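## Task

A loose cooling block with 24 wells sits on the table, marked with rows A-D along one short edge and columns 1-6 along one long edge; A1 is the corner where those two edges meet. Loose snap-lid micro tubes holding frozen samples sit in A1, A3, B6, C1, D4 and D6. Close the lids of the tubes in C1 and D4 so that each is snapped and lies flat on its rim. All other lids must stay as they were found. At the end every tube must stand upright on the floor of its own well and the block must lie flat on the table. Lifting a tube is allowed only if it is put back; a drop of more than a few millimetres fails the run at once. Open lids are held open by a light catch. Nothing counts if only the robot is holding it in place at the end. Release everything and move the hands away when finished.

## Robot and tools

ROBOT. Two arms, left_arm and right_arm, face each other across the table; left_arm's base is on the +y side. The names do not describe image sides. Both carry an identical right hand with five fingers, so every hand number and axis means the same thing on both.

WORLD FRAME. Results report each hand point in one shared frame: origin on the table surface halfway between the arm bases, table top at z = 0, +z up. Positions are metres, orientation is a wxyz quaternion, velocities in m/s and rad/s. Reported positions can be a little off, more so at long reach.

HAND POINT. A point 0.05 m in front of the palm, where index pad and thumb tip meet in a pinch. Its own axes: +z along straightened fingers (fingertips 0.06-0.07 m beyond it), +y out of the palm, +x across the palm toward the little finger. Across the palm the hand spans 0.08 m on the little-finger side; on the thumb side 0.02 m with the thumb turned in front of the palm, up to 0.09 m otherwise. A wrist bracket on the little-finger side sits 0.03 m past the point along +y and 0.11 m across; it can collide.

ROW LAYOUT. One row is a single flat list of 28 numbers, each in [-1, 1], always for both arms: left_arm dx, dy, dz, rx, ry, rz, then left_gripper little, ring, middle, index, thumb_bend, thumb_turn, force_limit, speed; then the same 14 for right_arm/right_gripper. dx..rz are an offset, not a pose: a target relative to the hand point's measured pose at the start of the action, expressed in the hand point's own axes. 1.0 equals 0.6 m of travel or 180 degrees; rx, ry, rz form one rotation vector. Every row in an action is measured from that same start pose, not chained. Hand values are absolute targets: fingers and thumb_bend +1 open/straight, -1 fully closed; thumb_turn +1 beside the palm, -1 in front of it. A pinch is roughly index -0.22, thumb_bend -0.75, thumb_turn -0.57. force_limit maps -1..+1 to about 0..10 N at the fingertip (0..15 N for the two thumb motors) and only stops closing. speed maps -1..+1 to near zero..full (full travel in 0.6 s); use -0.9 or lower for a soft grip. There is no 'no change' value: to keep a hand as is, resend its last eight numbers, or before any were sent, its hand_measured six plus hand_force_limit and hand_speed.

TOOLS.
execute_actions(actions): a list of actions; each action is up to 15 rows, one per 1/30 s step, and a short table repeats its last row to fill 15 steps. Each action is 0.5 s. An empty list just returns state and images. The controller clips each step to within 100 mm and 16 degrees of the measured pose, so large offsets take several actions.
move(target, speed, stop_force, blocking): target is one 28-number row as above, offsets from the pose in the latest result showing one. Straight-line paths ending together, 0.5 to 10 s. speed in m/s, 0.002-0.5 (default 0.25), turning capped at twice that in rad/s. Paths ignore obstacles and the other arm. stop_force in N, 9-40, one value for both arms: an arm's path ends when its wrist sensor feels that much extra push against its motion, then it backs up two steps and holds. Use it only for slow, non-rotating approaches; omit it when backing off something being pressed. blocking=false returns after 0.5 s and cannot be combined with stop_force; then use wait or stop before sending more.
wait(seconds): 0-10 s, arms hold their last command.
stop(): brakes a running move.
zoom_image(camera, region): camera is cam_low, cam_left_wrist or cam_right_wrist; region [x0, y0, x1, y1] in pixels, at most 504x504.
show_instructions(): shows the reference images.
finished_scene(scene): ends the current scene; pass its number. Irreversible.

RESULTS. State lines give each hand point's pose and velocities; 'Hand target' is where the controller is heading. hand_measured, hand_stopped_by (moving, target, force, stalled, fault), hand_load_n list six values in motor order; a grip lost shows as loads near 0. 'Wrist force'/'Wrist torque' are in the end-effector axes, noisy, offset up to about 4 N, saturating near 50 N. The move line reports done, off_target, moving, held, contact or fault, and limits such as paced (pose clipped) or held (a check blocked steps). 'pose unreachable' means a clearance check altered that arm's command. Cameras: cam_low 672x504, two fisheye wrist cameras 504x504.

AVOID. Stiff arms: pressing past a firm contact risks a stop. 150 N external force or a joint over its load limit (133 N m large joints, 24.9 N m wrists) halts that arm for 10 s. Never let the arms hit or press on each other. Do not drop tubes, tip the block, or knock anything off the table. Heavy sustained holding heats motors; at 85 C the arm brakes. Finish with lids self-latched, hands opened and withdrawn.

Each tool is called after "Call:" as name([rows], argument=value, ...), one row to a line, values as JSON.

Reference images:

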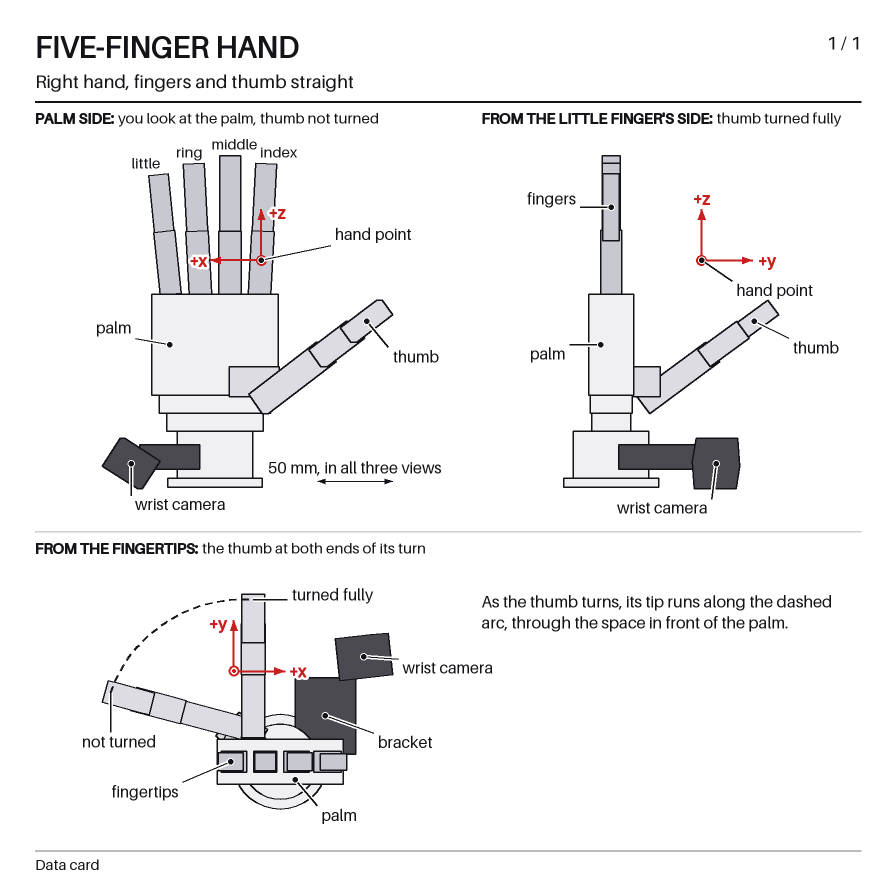

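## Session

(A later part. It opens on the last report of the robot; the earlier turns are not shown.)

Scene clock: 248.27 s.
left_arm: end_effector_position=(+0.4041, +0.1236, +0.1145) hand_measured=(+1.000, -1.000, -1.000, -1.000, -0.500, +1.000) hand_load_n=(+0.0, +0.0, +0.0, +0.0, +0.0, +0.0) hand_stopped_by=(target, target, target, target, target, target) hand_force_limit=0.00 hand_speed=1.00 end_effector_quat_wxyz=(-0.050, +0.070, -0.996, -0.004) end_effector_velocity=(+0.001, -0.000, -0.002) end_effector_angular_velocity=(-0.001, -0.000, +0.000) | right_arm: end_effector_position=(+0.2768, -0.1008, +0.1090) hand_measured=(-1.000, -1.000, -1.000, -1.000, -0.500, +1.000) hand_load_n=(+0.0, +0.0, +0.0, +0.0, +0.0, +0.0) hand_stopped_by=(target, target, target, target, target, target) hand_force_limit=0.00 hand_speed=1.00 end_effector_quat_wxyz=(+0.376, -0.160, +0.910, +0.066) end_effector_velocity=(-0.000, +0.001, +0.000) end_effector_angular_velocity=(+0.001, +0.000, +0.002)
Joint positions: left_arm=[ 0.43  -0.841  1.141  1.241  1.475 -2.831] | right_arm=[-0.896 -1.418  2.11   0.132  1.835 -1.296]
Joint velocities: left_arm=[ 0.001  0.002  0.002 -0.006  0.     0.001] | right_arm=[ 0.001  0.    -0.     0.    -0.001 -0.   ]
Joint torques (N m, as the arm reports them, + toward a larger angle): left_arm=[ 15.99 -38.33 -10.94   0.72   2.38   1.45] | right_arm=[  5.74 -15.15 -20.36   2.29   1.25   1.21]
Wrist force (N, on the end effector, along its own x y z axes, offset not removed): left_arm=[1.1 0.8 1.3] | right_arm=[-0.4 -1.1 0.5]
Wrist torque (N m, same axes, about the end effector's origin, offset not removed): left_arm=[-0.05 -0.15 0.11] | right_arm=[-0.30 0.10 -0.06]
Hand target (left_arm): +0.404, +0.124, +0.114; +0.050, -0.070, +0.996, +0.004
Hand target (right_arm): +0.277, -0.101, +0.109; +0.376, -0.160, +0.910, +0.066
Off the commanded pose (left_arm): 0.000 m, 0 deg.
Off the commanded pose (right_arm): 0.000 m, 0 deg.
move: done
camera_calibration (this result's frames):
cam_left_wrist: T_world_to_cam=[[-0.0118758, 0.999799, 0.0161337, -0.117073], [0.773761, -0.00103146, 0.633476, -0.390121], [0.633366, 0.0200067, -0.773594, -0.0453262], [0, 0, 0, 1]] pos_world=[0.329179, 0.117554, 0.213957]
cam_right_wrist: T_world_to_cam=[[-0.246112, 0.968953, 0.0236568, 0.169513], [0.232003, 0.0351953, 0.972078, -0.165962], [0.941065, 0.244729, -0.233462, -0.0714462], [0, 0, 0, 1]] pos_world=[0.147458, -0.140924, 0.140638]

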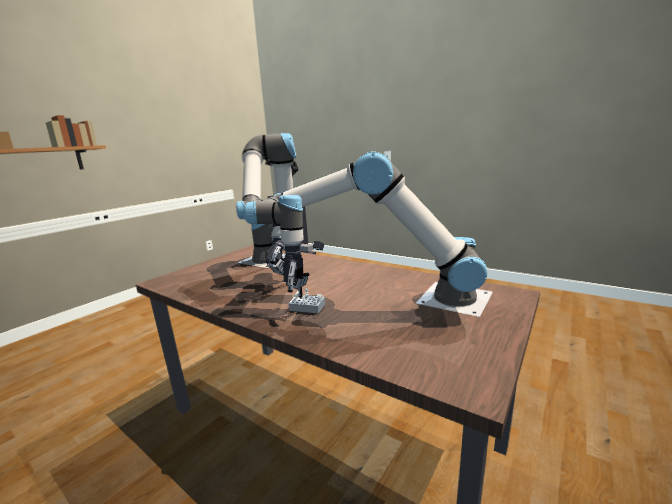

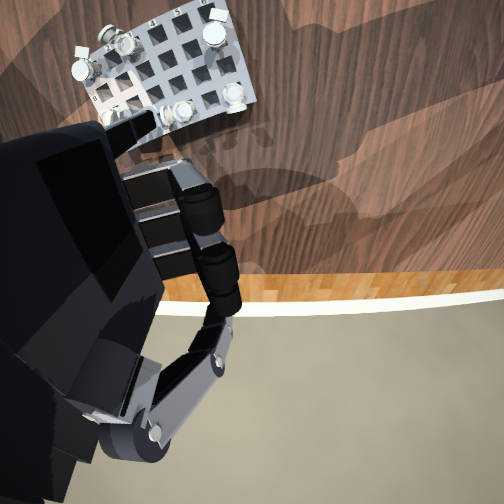

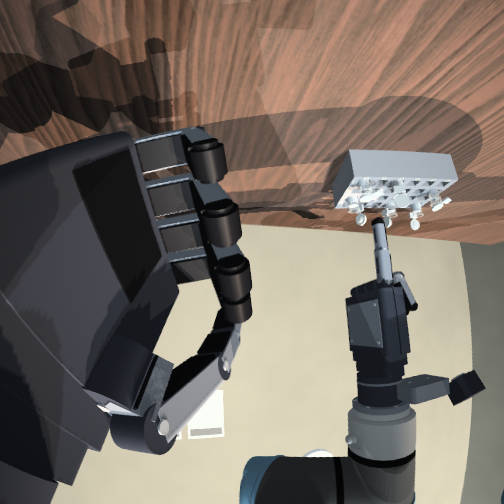

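Call:
move(target=[0,0.02,0,0,0,0,1,-1,-1,-1,-0.5,1,0,1,0,0,0,0,0,0,-1,-1,-1,-1,-0.5,1,0,1], speed=0.01)

Scene clock: 253.50 s.
left_arm: end_effector_position=(+0.4025, +0.1351, +0.1145) hand_measured=(+1.000, -1.000, -1.000, -1.000, -0.500, +1.000) hand_load_n=(+0.0, +0.0, +0.0, +0.0, +0.0, +0.0) hand_stopped_by=(target, target, target, target, target, target) hand_force_limit=0.00 hand_speed=1.00 end_effector_quat_wxyz=(-0.050, +0.070, -0.996, -0.004) end_effector_velocity=(-0.000, +0.002, +0.000) end_effector_angular_velocity=(-0.001, -0.000, -0.000) | right_arm: end_effector_position=(+0.2768, -0.1008, +0.1090) hand_measured=(-1.000, -1.000, -1.000, -1.000, -0.500, +1.000) hand_load_n=(+0.0, +0.0, +0.0, +0.0, +0.0, +0.0) hand_stopped_by=(target, target, target, target, target, target) hand_force_limit=0.00 hand_speed=1.00 end_effector_quat_wxyz=(+0.376, -0.160, +0.910, +0.066) end_effector_velocity=(-0.001, +0.001, +0.000) end_effector_angular_velocity=(+0.001, -0.000, +0.002)
Joint positions: left_arm=[ 0.437 -0.866  1.184  1.221  1.475 -2.825] | right_arm=[-0.896 -1.418  2.11   0.132  1.835 -1.296]
Joint velocities: left_arm=[ 0.001 -0.006  0.009 -0.005  0.     0.002] | right_arm=[ 0.002 -0.    -0.001  0.    -0.001  0.001]
Joint torques (N m, as the arm reports them, + toward a larger angle): left_arm=[ 16.67 -58.49 -10.73   1.14   2.71   1.26] | right_arm=[  2.09 -18.57 -16.52   1.23   0.17  -0.21]
Wrist force (N, on the end effector, along its own x y z axes, offset not removed): left_arm=[0.5 -2.3 -0.7] | right_arm=[-0.8 -1.4 -0.4]
Wrist torque (N m, same axes, about the end effector's origin, offset not removed): left_arm=[-0.33 -0.06 0.03] | right_arm=[-0.29 0.16 -0.16]
Hand target (left_arm): +0.402, +0.135, +0.115; +0.050, -0.070, +0.996, +0.004
Hand target (right_arm): +0.277, -0.101, +0.109; +0.376, -0.160, +0.910, +0.066
Off the commanded pose (left_arm): 0.000 m, 0 deg.
Off the commanded pose (right_arm): 0.000 m, 0 deg.
move: done
camera_calibration (this result's frames):
cam_left_wrist: T_world_to_cam=[[-0.0118889, 0.999799, 0.0161726, -0.128674], [0.77377, -0.00104573, 0.633466, -0.388859], [0.633356, 0.0200451, -0.773601, -0.0445388], [0, 0, 0, 1]] pos_world=[0.327566, 0.129134, 0.213955]
cam_right_wrist: T_world_to_cam=[[-0.246112, 0.968953, 0.0236567, 0.169513], [0.232003, 0.0351954, 0.972078, -0.165962], [0.941065, 0.244729, -0.233462, -0.0714462], [0, 0, 0, 1]] pos_world=[0.147458, -0.140924, 0.140638]

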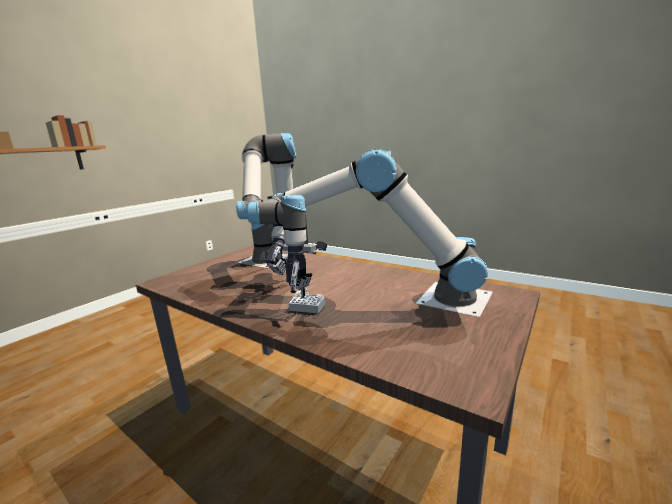

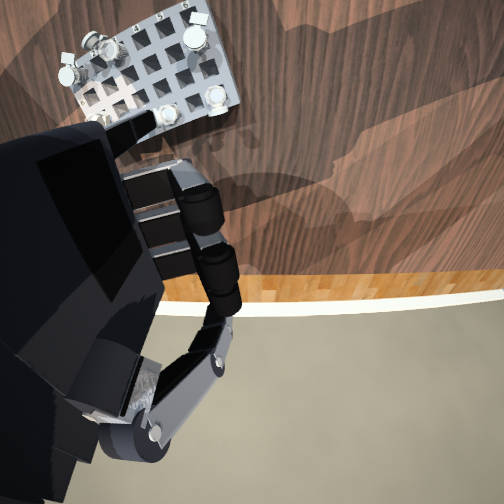

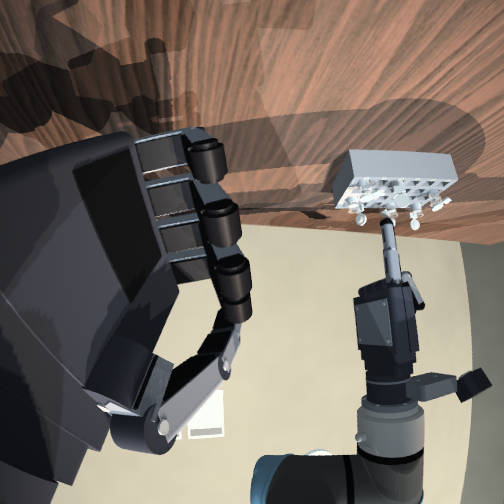

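Call:
zoom_image(camera="cam_left_wrist", region=[120, 80, 210, 150])

Call:
zoom_image(camera="cam_right_wrist", region=[345, 190, 425, 250])

Region (120, 80, 210, 150) of cam_left_wrist's 504x504 image, scaled by 5.600, with more detail than that image has.

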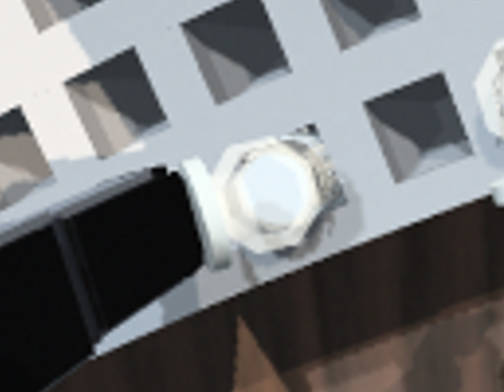

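Region (345, 190, 425, 250) of cam_right_wrist's 504x504 image, scaled by 6.300, with more detail than that image has; it fills the top 378 rows of this view, and the rest is white.

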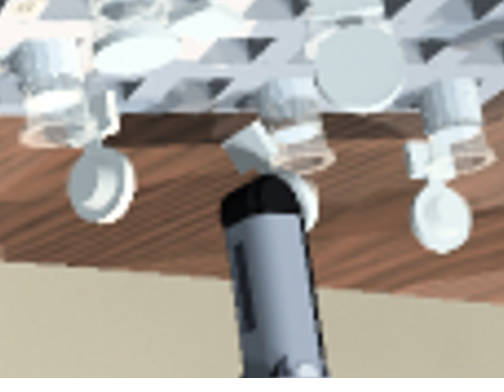

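Call:
move(target=[0,0.0217,0,0,0,0,1,-1,-1,-1,-0.5,1,0,1,0,0,0,0,0,0,-1,-1,-1,-1,-0.5,1,0,1], speed=0.01)

Scene clock: 258.57 s.
left_arm: end_effector_position=(+0.4007, +0.1477, +0.1145) hand_measured=(+1.000, -1.000, -1.000, -1.000, -0.500, +1.000) hand_load_n=(+0.0, +0.0, +0.0, +0.0, +0.0, +0.0) hand_stopped_by=(target, target, target, target, target, target) hand_force_limit=0.00 hand_speed=1.00 end_effector_quat_wxyz=(-0.050, +0.070, -0.996, -0.004) end_effector_velocity=(-0.000, +0.003, +0.000) end_effector_angular_velocity=(+0.001, +0.001, -0.000) | right_arm: end_effector_position=(+0.2768, -0.1008, +0.1090) hand_measured=(-1.000, -1.000, -1.000, -1.000, -0.500, +1.000) hand_load_n=(+0.0, +0.0, +0.0, +0.0, +0.0, +0.0) hand_stopped_by=(target, target, target, target, target, target) hand_force_limit=0.00 hand_speed=1.00 end_effector_quat_wxyz=(+0.376, -0.160, +0.910, +0.066) end_effector_velocity=(+0.001, -0.000, +0.000) end_effector_angular_velocity=(+0.001, -0.000, -0.001)
Joint positions: left_arm=[ 0.444 -0.892  1.23   1.202  1.475 -2.817] | right_arm=[-0.896 -1.418  2.11   0.132  1.835 -1.296]
Joint velocities: left_arm=[ 0.002 -0.005  0.01  -0.003  0.     0.002] | right_arm=[-0.001 -0.001 -0.    -0.    -0.001 -0.   ]
Joint torques (N m, as the arm reports them, + toward a larger angle): left_arm=[ 14.35 -57.6  -10.55   0.99   2.47   1.26] | right_arm=[  1.88 -18.33 -16.59   1.2    0.16  -0.15]
Wrist force (N, on the end effector, along its own x y z axes, offset not removed): left_arm=[0.9 -2.3 -3.1] | right_arm=[-0.9 -1.1 -0.2]
Wrist torque (N m, same axes, about the end effector's origin, offset not removed): left_arm=[-0.05 0.09 -0.02] | right_arm=[-0.22 0.23 -0.08]
Hand target (left_arm): +0.401, +0.148, +0.115; +0.050, -0.070, +0.996, +0.004
Hand target (right_arm): +0.277, -0.101, +0.109; +0.376, -0.160, +0.910, +0.066
Off the commanded pose (left_arm): 0.000 m, 0 deg.
Off the commanded pose (right_arm): 0.000 m, 0 deg.
move: done
camera_calibration (this result's frames):
cam_left_wrist: T_world_to_cam=[[-0.0119008, 0.999798, 0.0162074, -0.141284], [0.773775, -0.00105841, 0.63346, -0.387491], [0.633349, 0.0200796, -0.773606, -0.0436763], [0, 0, 0, 1]] pos_world=[0.325812, 0.141722, 0.213962]
cam_right_wrist: T_world_to_cam=[[-0.246112, 0.968953, 0.0236567, 0.169513], [0.232003, 0.0351954, 0.972078, -0.165962], [0.941065, 0.244729, -0.233462, -0.0714461], [0, 0, 0, 1]] pos_world=[0.147458, -0.140924, 0.140638]

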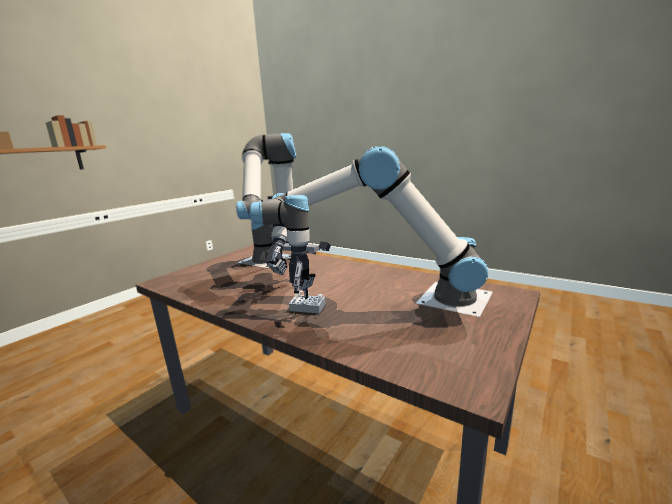

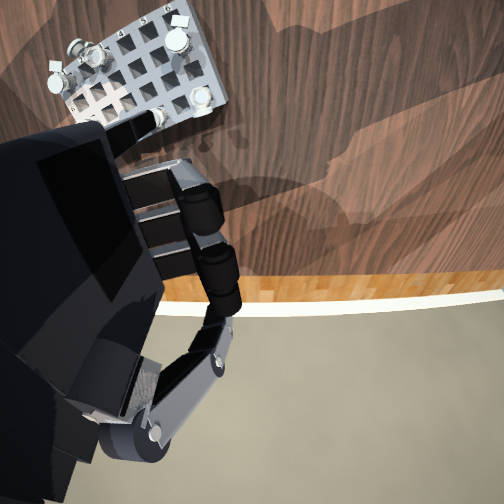

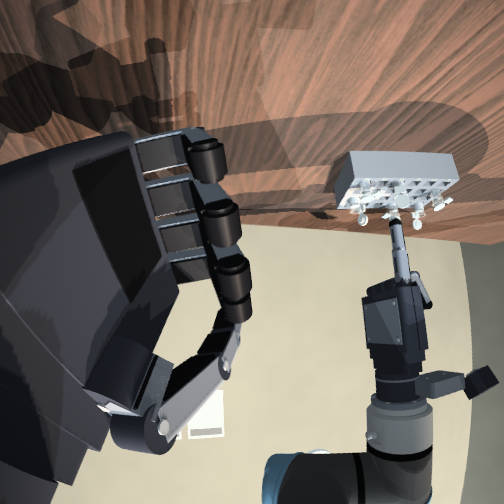

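Call:
zoom_image(camera="cam_left_wrist", region=[120, 80, 210, 150])

Call:
zoom_image(camera="cam_right_wrist", region=[345, 190, 425, 250])

Region (120, 80, 210, 150) of cam_left_wrist's 504x504 image, scaled by 5.600, with more detail than that image has.

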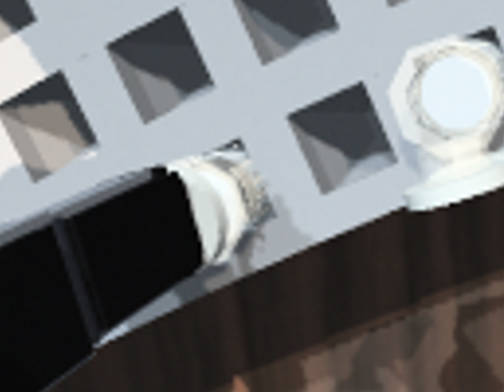

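Region (345, 190, 425, 250) of cam_right_wrist's 504x504 image, scaled by 6.300, with more detail than that image has; it fills the top 378 rows of this view, and the rest is white.

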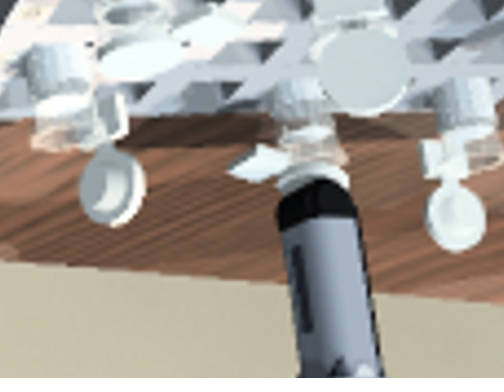

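Call:
move(target=[0.00118,0,0.0116,0,0,0,1,-1,-1,-1,-0.5,1,0,1,0,0,0,0,0,0,-1,-1,-1,-1,-0.5,1,0,1], speed=0.003, stop_force=12)

Scene clock: 264.50 s.
left_arm: end_effector_position=(+0.4007, +0.1479, +0.1111) hand_measured=(+1.000, -1.000, -1.000, -1.000, -0.500, +1.000) hand_load_n=(+0.0, +0.0, +0.0, +0.0, +0.0, +0.0) hand_stopped_by=(target, target, target, target, target, target) hand_force_limit=0.00 hand_speed=1.00 end_effector_quat_wxyz=(-0.050, +0.070, -0.996, -0.004) end_effector_velocity=(-0.000, +0.001, +0.001) end_effector_angular_velocity=(+0.003, +0.001, -0.000) | right_arm: end_effector_position=(+0.2768, -0.1008, +0.1090) hand_measured=(-1.000, -1.000, -1.000, -1.000, -0.500, +1.000) hand_load_n=(+0.0, +0.0, +0.0, +0.0, +0.0, +0.0) hand_stopped_by=(target, target, target, target, target, target) hand_force_limit=0.00 hand_speed=1.00 end_effector_quat_wxyz=(+0.376, -0.160, +0.910, +0.066) end_effector_velocity=(+0.000, -0.000, +0.000) end_effector_angular_velocity=(+0.000, -0.000, -0.001)
Joint positions: left_arm=[ 0.444 -0.89   1.235  1.194  1.475 -2.817] | right_arm=[-0.896 -1.418  2.11   0.132  1.835 -1.296]
Joint velocities: left_arm=[ 0.    -0.    -0.     0.004 -0.     0.001] | right_arm=[-0.001 -0.001  0.001 -0.     0.     0.   ]
Joint torques (N m, as the arm reports them, + toward a larger angle): left_arm=[ -8.14 -41.86 -21.02   2.49   2.36  -1.91] | right_arm=[  2.01 -18.87 -16.28   1.21   0.14  -0.16]
Wrist force (N, on the end effector, along its own x y z axes, offset not removed): left_arm=[-5.5 -0.8 -17.2] | right_arm=[-1.3 -0.1 -0.6]
Wrist torque (N m, same axes, about the end effector's origin, offset not removed): left_arm=[0.91 1.66 -0.28] | right_arm=[-0.05 0.29 -0.11]
Hand target (left_arm): +0.401, +0.148, +0.111; +0.050, -0.070, +0.996, +0.004
Hand target (right_arm): +0.277, -0.101, +0.109; +0.376, -0.160, +0.910, +0.066
Off the commanded pose (left_arm): 0.004 m, 0 deg.
Off the commanded pose (right_arm): 0.000 m, 0 deg.
move: contact (left_arm)
camera_calibration (this result's frames):
cam_left_wrist: T_world_to_cam=[[-0.0119928, 0.999796, 0.0162398, -0.141396], [0.773784, -0.00100747, 0.633448, -0.385327], [0.633336, 0.0201629, -0.773614, -0.0463391], [0, 0, 0, 1]] pos_world=[0.325813, 0.141913, 0.210533]
cam_right_wrist: T_world_to_cam=[[-0.246112, 0.968953, 0.0236566, 0.169513], [0.232003, 0.0351955, 0.972078, -0.165962], [0.941065, 0.244728, -0.233462, -0.0714462], [0, 0, 0, 1]] pos_world=[0.147458, -0.140924, 0.140638]

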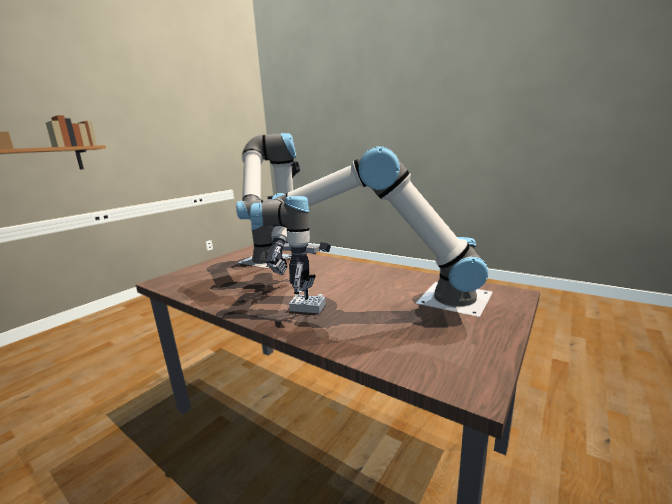

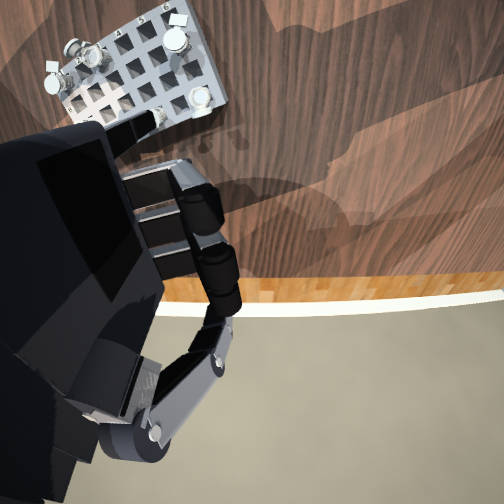

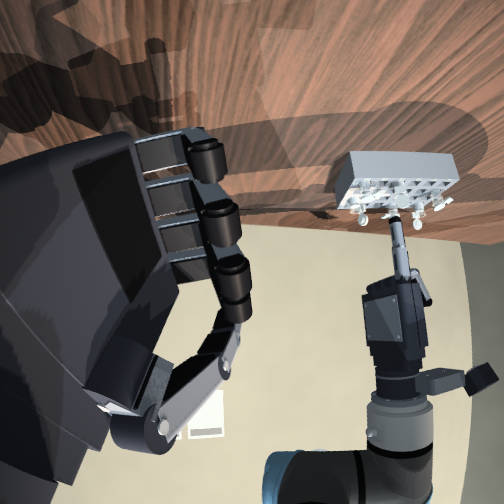

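Call:
zoom_image(camera="cam_right_wrist", region=[370, 195, 420, 235])

Call:
zoom_image(camera="cam_left_wrist", region=[130, 90, 190, 140])

Region (370, 195, 420, 235) of cam_right_wrist's 504x504 image, scaled by 10.080, with more detail than that image has; it fills the top 403 rows of this view, and the rest is white.

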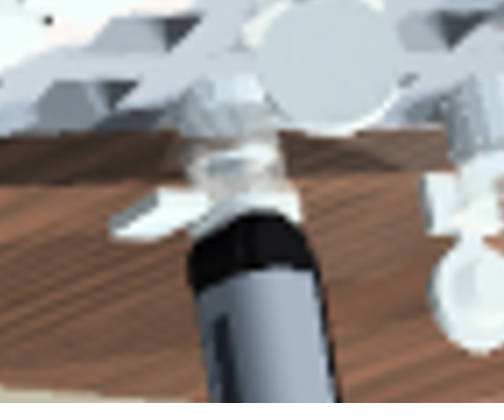

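Region (130, 90, 190, 140) of cam_left_wrist's 504x504 image, scaled by 8.400, with more detail than that image has.

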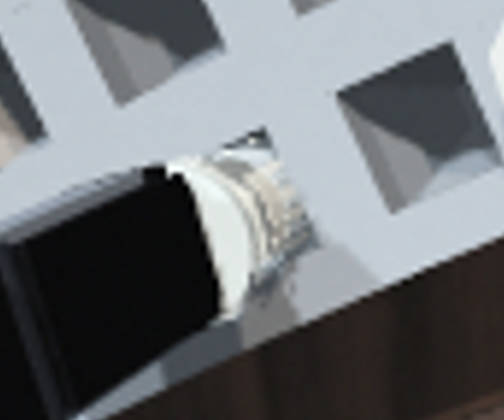

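Call:
zoom_image(camera="cam_left_wrist", region=[40, 30, 180, 140])

Region (40, 30, 180, 140) of cam_left_wrist's 504x504 image, scaled by 3.600, with more detail than that image has; it fills the top 396 rows of this view, and the rest is white.

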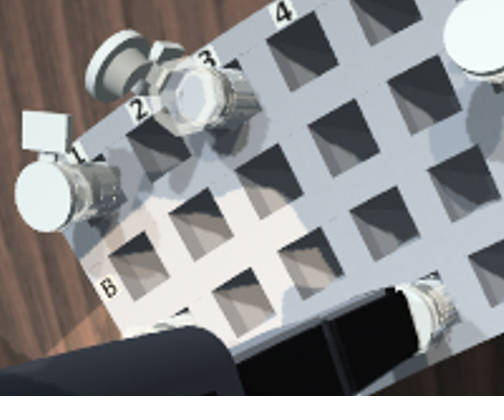

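Call:
move(target=[-0.0012,0,-0.0116,0,0,0,1,-1,-1,-1,-0.5,1,0,1,0,0,0,0,0,0,-1,-1,-1,-1,-0.5,1,0,1], speed=0.02)

Scene clock: 302.80 s.
left_arm: end_effector_position=(+0.4007, +0.1479, +0.1178) hand_measured=(+1.000, -1.000, -1.000, -1.000, -0.500, +1.000) hand_load_n=(+0.0, +0.0, +0.0, +0.0, +0.0, +0.0) hand_stopped_by=(target, target, target, target, target, target) hand_force_limit=0.00 hand_speed=1.00 end_effector_quat_wxyz=(-0.050, +0.070, -0.996, -0.004) end_effector_velocity=(-0.000, +0.000, +0.003) end_effector_angular_velocity=(+0.002, +0.001, +0.000) | right_arm: end_effector_position=(+0.2768, -0.1008, +0.1090) hand_measured=(-1.000, -1.000, -1.000, -1.000, -0.500, +1.000) hand_load_n=(+0.0, +0.0, +0.0, +0.0, +0.0, +0.0) hand_stopped_by=(target, target, target, target, target, target) hand_force_limit=0.00 hand_speed=1.00 end_effector_quat_wxyz=(+0.376, -0.160, +0.910, +0.066) end_effector_velocity=(-0.000, +0.001, +0.000) end_effector_angular_velocity=(+0.002, +0.000, +0.002)
Joint positions: left_arm=[ 0.444 -0.895  1.226  1.208  1.475 -2.817] | right_arm=[-0.896 -1.418  2.11   0.132  1.835 -1.296]
Joint velocities: left_arm=[-0.    -0.002 -0.003  0.007  0.    -0.   ] | right_arm=[ 0.    -0.001 -0.    -0.    -0.002  0.   ]
Joint torques (N m, as the arm reports them, + toward a larger angle): left_arm=[ -2.08 -58.92 -26.37   3.9    1.98   1.54] | right_arm=[  1.39 -18.6  -16.51   1.25   0.14  -0.21]
Wrist force (N, on the end effector, along its own x y z axes, offset not removed): left_arm=[0.4 -1.2 2.0] | right_arm=[-1.5 -2.2 -0.3]
Wrist torque (N m, same axes, about the end effector's origin, offset not removed): left_arm=[-0.32 -0.22 0.15] | right_arm=[-0.44 0.29 -0.22]
Hand target (left_arm): +0.401, +0.148, +0.118; +0.050, -0.070, +0.996, +0.004
Hand target (right_arm): +0.277, -0.101, +0.109; +0.376, -0.160, +0.910, +0.066
Off the commanded pose (left_arm): 0.000 m, 0 deg.
Off the commanded pose (right_arm): 0.000 m, 0 deg.
move: done
camera_calibration (this result's frames):
cam_left_wrist: T_world_to_cam=[[-0.0119506, 0.999797, 0.0162313, -0.141513], [0.773781, -0.00103478, 0.633453, -0.389572], [0.633341, 0.0201296, -0.773611, -0.0411569], [0, 0, 0, 1]] pos_world=[0.325818, 0.141909, 0.217233]
cam_right_wrist: T_world_to_cam=[[-0.246112, 0.968953, 0.0236568, 0.169513], [0.232003, 0.0351953, 0.972078, -0.165962], [0.941065, 0.244729, -0.233462, -0.0714462], [0, 0, 0, 1]] pos_world=[0.147458, -0.140924, 0.140638]

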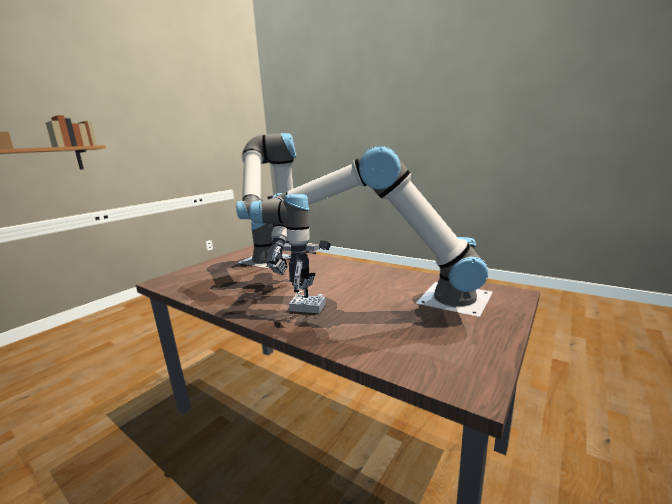

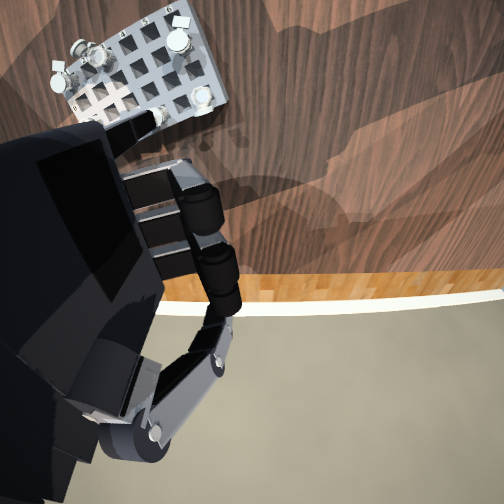

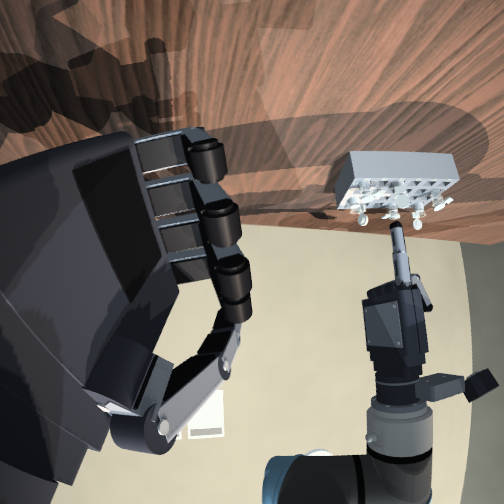

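Call:
zoom_image(camera="cam_right_wrist", region=[345, 185, 425, 240])

Region (345, 185, 425, 240) of cam_right_wrist's 504x504 image, scaled by 6.300, with more detail than that image has; it fills the top 346 rows of this view, and the rest is white.

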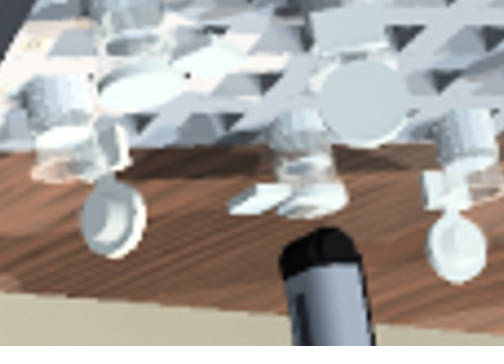

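Call:
zoom_image(camera="cam_right_wrist", region=[376, 198, 412, 228])

Region (376, 198, 412, 228) of cam_right_wrist's 504x504 image, scaled by 14.000, with more detail than that image has.

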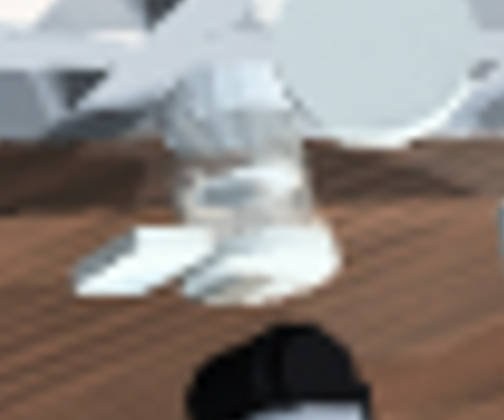

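Call:
move(target=[-0.0289,-0.0969,0.0009,0.0107,0,0.105,1,-1,-1,-1,-0.5,1,0,1,0,0,0,0,0,0,-1,-1,-1,-1,-0.5,1,0,1], speed=0.08)

Scene clock: 311.20 s.
left_arm: end_effector_position=(+0.4258, +0.0930, +0.1190) hand_measured=(+1.000, -1.000, -1.000, -1.000, -0.500, +1.000) hand_load_n=(+0.0, +0.0, +0.0, +0.0, +0.0, +0.0) hand_stopped_by=(target, target, target, target, target, target) hand_force_limit=0.00 hand_speed=1.00 end_effector_quat_wxyz=(+0.050, +0.095, +0.994, -0.005) end_effector_velocity=(+0.001, -0.002, +0.000) end_effector_angular_velocity=(+0.001, -0.000, -0.011) | right_arm: end_effector_position=(+0.2768, -0.1008, +0.1090) hand_measured=(-1.000, -1.000, -1.000, -1.000, -0.500, +1.000) hand_load_n=(+0.0, +0.0, +0.0, +0.0, +0.0, +0.0) hand_stopped_by=(target, target, target, target, target, target) hand_force_limit=0.00 hand_speed=1.00 end_effector_quat_wxyz=(+0.376, -0.160, +0.910, +0.066) end_effector_velocity=(-0.000, -0.001, -0.001) end_effector_angular_velocity=(-0.001, +0.001, -0.000)
Joint positions: left_arm=[ 0.425 -0.819  1.083  1.247  1.49  -2.505] | right_arm=[-0.896 -1.418  2.11   0.132  1.835 -1.296]
Joint velocities: left_arm=[ 0.001  0.003 -0.006  0.002  0.     0.012] | right_arm=[-0.001 -0.     0.002 -0.    -0.    -0.   ]
Joint torques (N m, as the arm reports them, + toward a larger angle): left_arm=[-15.4  -38.41 -25.75   4.43   2.47   1.21] | right_arm=[  1.9  -18.42 -16.71   1.31   0.16  -0.2 ]
Wrist force (N, on the end effector, along its own x y z axes, offset not removed): left_arm=[-0.6 -1.3 -0.3] | right_arm=[-0.8 -1.6 -0.4]
Wrist torque (N m, same axes, about the end effector's origin, offset not removed): left_arm=[-0.36 0.02 0.05] | right_arm=[-0.27 0.22 -0.19]
Hand target (left_arm): +0.426, +0.093, +0.119; +0.050, +0.096, +0.994, -0.005
Hand target (right_arm): +0.277, -0.101, +0.109; +0.376, -0.160, +0.910, +0.066
Off the commanded pose (left_arm): 0.000 m, 0 deg.
Off the commanded pose (right_arm): 0.000 m, 0 deg.
move: done
camera_calibration (this result's frames):
cam_left_wrist: T_world_to_cam=[[0.312856, 0.949669, 0.0157901, -0.219902], [0.731696, -0.251581, 0.633504, -0.368555], [0.605592, -0.186642, -0.773578, -0.0239811], [0, 0, 0, 1]] pos_world=[0.352991, 0.111636, 0.218402]
cam_right_wrist: T_world_to_cam=[[-0.246112, 0.968953, 0.0236566, 0.169513], [0.232003, 0.0351954, 0.972078, -0.165962], [0.941065, 0.244728, -0.233462, -0.0714462], [0, 0, 0, 1]] pos_world=[0.147459, -0.140924, 0.140638]

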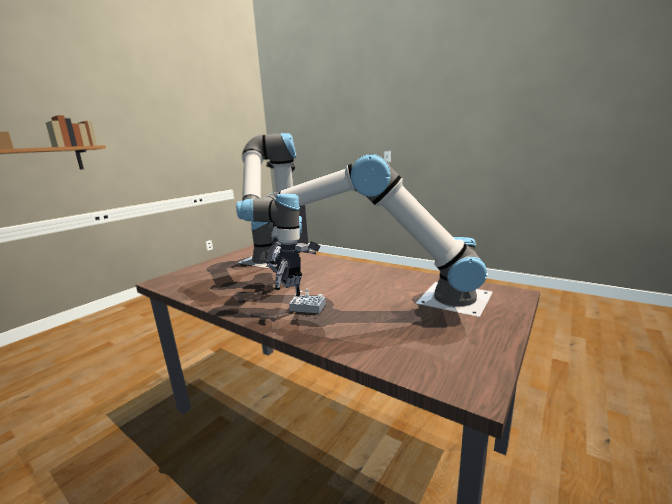

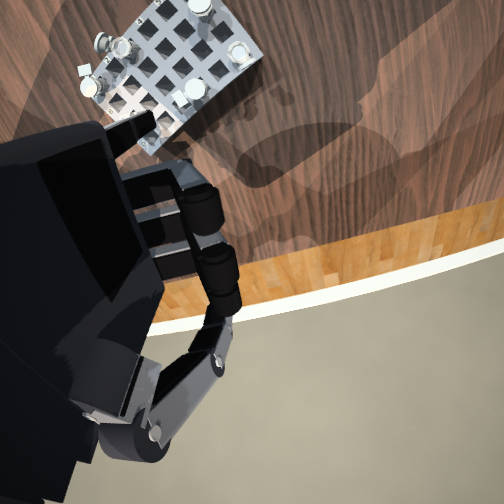

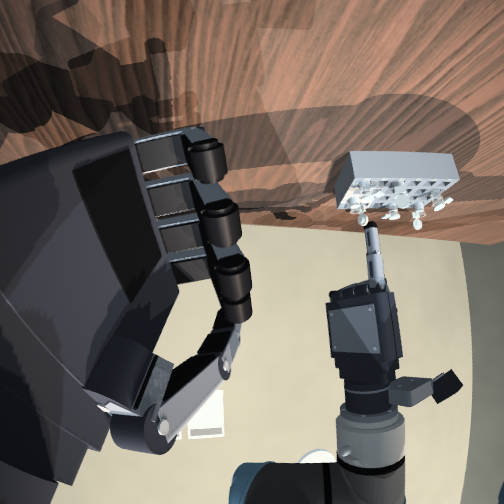

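Call:
zoom_image(camera="cam_left_wrist", region=[80, 55, 220, 165])

Call:
zoom_image(camera="cam_right_wrist", region=[335, 185, 415, 245])

Region (80, 55, 220, 165) of cam_left_wrist's 504x504 image, scaled by 3.600, with more detail than that image has; it fills the top 396 rows of this view, and the rest is white.

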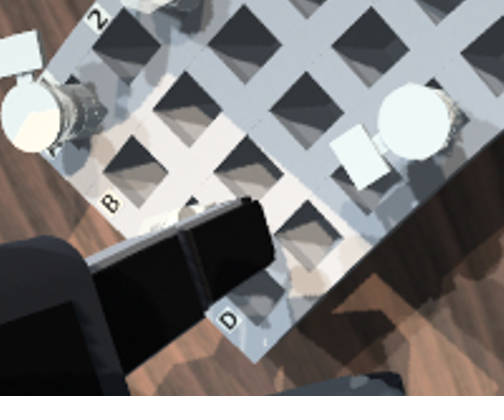

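Region (335, 185, 415, 245) of cam_right_wrist's 504x504 image, scaled by 6.300, with more detail than that image has; it fills the top 378 rows of this view, and the rest is white.

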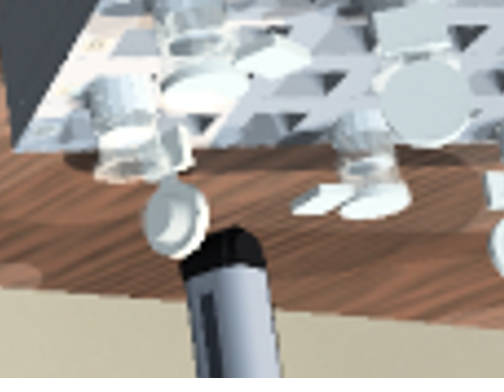

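Call:
move(target=[0.0025,-0.005,0.0048,0,0,0,1,-1,-1,-1,-0.5,1,0,1,0,0,0,0,0,0,-1,-1,-1,-1,-0.5,1,0,1], speed=0.015)

Call:
move(target=[0,-0.015,0,0,0,0,1,-1,-1,-1,-0.5,1,0,1,0,0,0,0,0,0,-1,-1,-1,-1,-0.5,1,0,1], speed=0.01)

Scene clock: 324.83 s.
left_arm: end_effector_position=(+0.4242, +0.0904, +0.1162) hand_measured=(+1.000, -1.000, -1.000, -1.000, -0.500, +1.000) hand_load_n=(+0.0, +0.0, +0.0, +0.0, +0.0, +0.0) hand_stopped_by=(target, target, target, target, target, target) hand_force_limit=0.00 hand_speed=1.00 end_effector_quat_wxyz=(+0.050, +0.095, +0.994, -0.005) end_effector_velocity=(-0.001, -0.001, -0.002) end_effector_angular_velocity=(+0.001, -0.000, +0.001) | right_arm: end_effector_position=(+0.2768, -0.1008, +0.1090) hand_measured=(-1.000, -1.000, -1.000, -1.000, -0.500, +1.000) hand_load_n=(+0.0, +0.0, +0.0, +0.0, +0.0, +0.0) hand_stopped_by=(target, target, target, target, target, target) hand_force_limit=0.00 hand_speed=1.00 end_effector_quat_wxyz=(+0.376, -0.160, +0.910, +0.066) end_effector_velocity=(+0.000, +0.000, +0.000) end_effector_angular_velocity=(+0.001, -0.000, +0.000)
Joint positions: left_arm=[ 0.421 -0.815  1.082  1.244  1.49  -2.51 ] | right_arm=[-0.896 -1.418  2.11   0.132  1.835 -1.296]
Joint velocities: left_arm=[-0.002  0.002  0.001 -0.002 -0.001 -0.003] | right_arm=[-0.    -0.001 -0.     0.    -0.001 -0.   ]
Joint torques (N m, as the arm reports them, + toward a larger angle): left_arm=[-13.48 -39.51 -10.37   0.71  -2.6   -1.65] | right_arm=[  2.14 -18.35 -16.88   1.24   0.16  -0.18]
Wrist force (N, on the end effector, along its own x y z axes, offset not removed): left_arm=[-1.7 -1.4 0.0] | right_arm=[-2.3 -0.6 1.0]
Wrist torque (N m, same axes, about the end effector's origin, offset not removed): left_arm=[-0.25 0.18 -0.12] | right_arm=[-0.15 0.35 -0.24]
Hand target (left_arm): +0.424, +0.090, +0.116; +0.050, +0.095, +0.994, -0.005
Hand target (right_arm): +0.277, -0.101, +0.109; +0.376, -0.160, +0.910, +0.066
Off the commanded pose (left_arm): 0.000 m, 0 deg.
Off the commanded pose (right_arm): 0.000 m, 0 deg.
move: done
camera_calibration (this result's frames):
cam_left_wrist: T_world_to_cam=[[0.31294, 0.949644, 0.0156651, -0.21688], [0.731665, -0.251559, 0.633549, -0.366237], [0.605587, -0.186801, -0.773544, -0.0256398], [0, 0, 0, 1]] pos_world=[0.35136, 0.109039, 0.215593]
cam_right_wrist: T_world_to_cam=[[-0.246112, 0.968953, 0.0236569, 0.169513], [0.232003, 0.0351952, 0.972078, -0.165962], [0.941065, 0.244729, -0.233462, -0.0714462], [0, 0, 0, 1]] pos_world=[0.147458, -0.140924, 0.140638]

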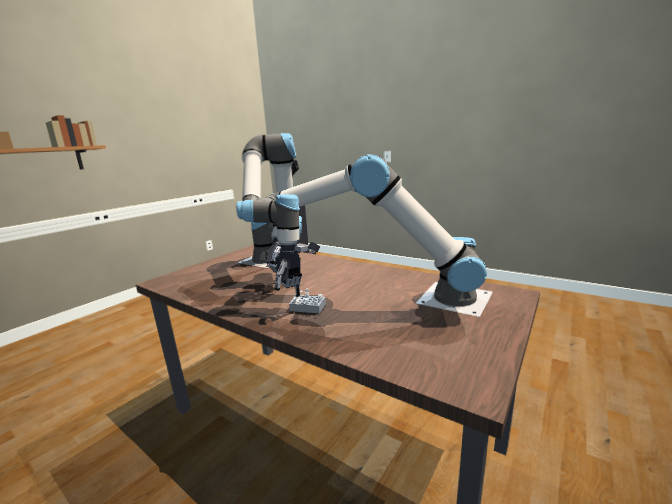

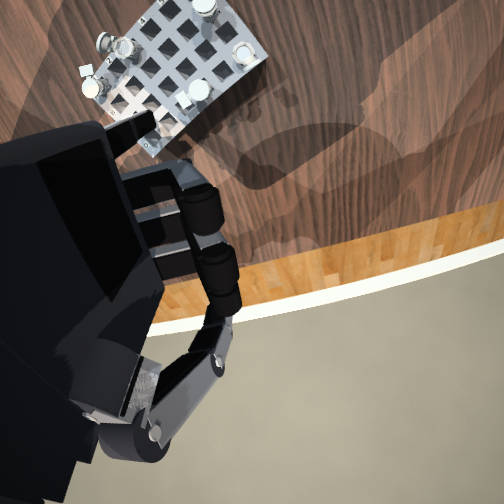

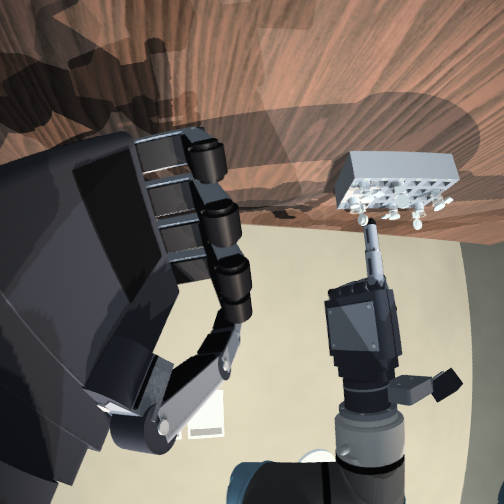

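Scene clock: 325.97 s.
left_arm: end_effector_position=(+0.4225, +0.0818, +0.1162) hand_measured=(+1.000, -1.000, -1.000, -1.000, -0.500, +1.000) hand_load_n=(-0.5, +0.0, +0.0, +0.0, +0.0, +0.0) hand_stopped_by=(target, target, target, target, target, target) hand_force_limit=0.00 hand_speed=1.00 end_effector_quat_wxyz=(+0.050, +0.095, +0.994, -0.005) end_effector_velocity=(-0.000, -0.003, -0.000) end_effector_angular_velocity=(-0.001, -0.001, +0.001) | right_arm: end_effector_position=(+0.2768, -0.1008, +0.1090) hand_measured=(-1.000, -1.000, -1.000, -1.000, -0.500, +1.000) hand_load_n=(+0.0, +0.0, +0.0, +0.0, +0.0, +0.0) hand_stopped_by=(target, target, target, target, target, target) hand_force_limit=0.00 hand_speed=1.00 end_effector_quat_wxyz=(+0.376, -0.160, +0.910, +0.066) end_effector_velocity=(+0.000, +0.000, -0.000) end_effector_angular_velocity=(+0.001, +0.001, +0.000)
Joint positions: left_arm=[ 0.412 -0.799  1.055  1.256  1.489 -2.518] | right_arm=[-0.896 -1.418  2.11   0.132  1.835 -1.296]
Joint velocities: left_arm=[-0.003  0.005 -0.008  0.002 -0.001 -0.003] | right_arm=[-0.001  0.001 -0.     0.    -0.002  0.   ]
Joint torques (N m, as the arm reports them, + toward a larger angle): left_arm=[-13.55 -40.46 -26.9    4.24  -2.59  -1.74] | right_arm=[  1.91 -18.25 -16.44   1.26   0.21  -0.15]
Wrist force (N, on the end effector, along its own x y z axes, offset not removed): left_arm=[-0.4 -2.8 -1.0] | right_arm=[-2.2 -1.0 -0.2]
Wrist torque (N m, same axes, about the end effector's origin, offset not removed): left_arm=[-0.54 0.07 -0.05] | right_arm=[-0.25 0.38 -0.24]
Hand target (left_arm): +0.422, +0.082, +0.116; +0.050, +0.095, +0.994, -0.005
Hand target (right_arm): +0.277, -0.101, +0.109; +0.376, -0.160, +0.910, +0.066
Off the commanded pose (left_arm): 0.000 m, 0 deg.
Off the commanded pose (right_arm): 0.000 m, 0 deg.
move: done
camera_calibration (this result's frames):
cam_left_wrist: T_world_to_cam=[[0.312954, 0.94964, 0.0156312, -0.208249], [0.731659, -0.251547, 0.633561, -0.367168], [0.605586, -0.186838, -0.773535, -0.0262265], [0, 0, 0, 1]] pos_world=[0.349696, 0.100501, 0.215591]
cam_right_wrist: T_world_to_cam=[[-0.246112, 0.968953, 0.0236567, 0.169513], [0.232003, 0.0351953, 0.972078, -0.165962], [0.941065, 0.244729, -0.233462, -0.0714462], [0, 0, 0, 1]] pos_world=[0.147458, -0.140924, 0.140638]

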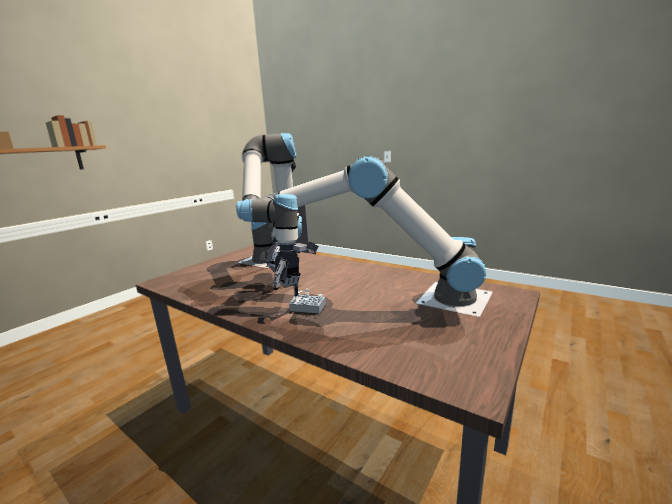

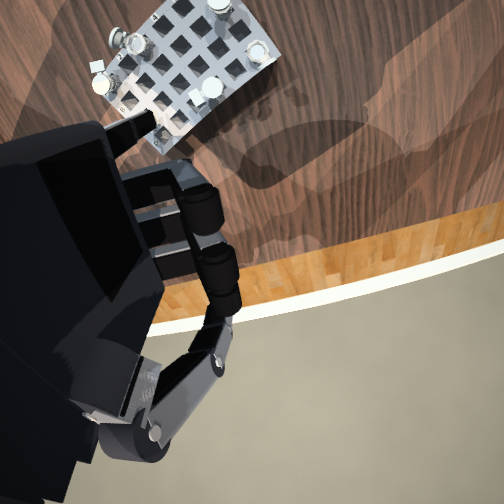

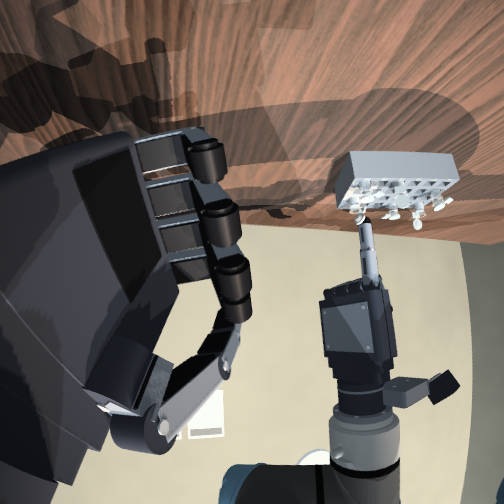

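Call:
zoom_image(camera="cam_right_wrist", region=[335, 185, 415, 245])

Region (335, 185, 415, 245) of cam_right_wrist's 504x504 image, scaled by 6.300, with more detail than that image has; it fills the top 378 rows of this view, and the rest is white.

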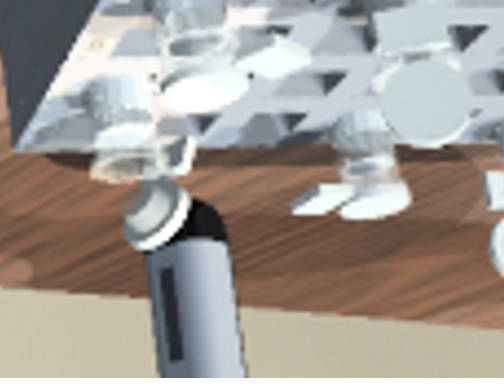

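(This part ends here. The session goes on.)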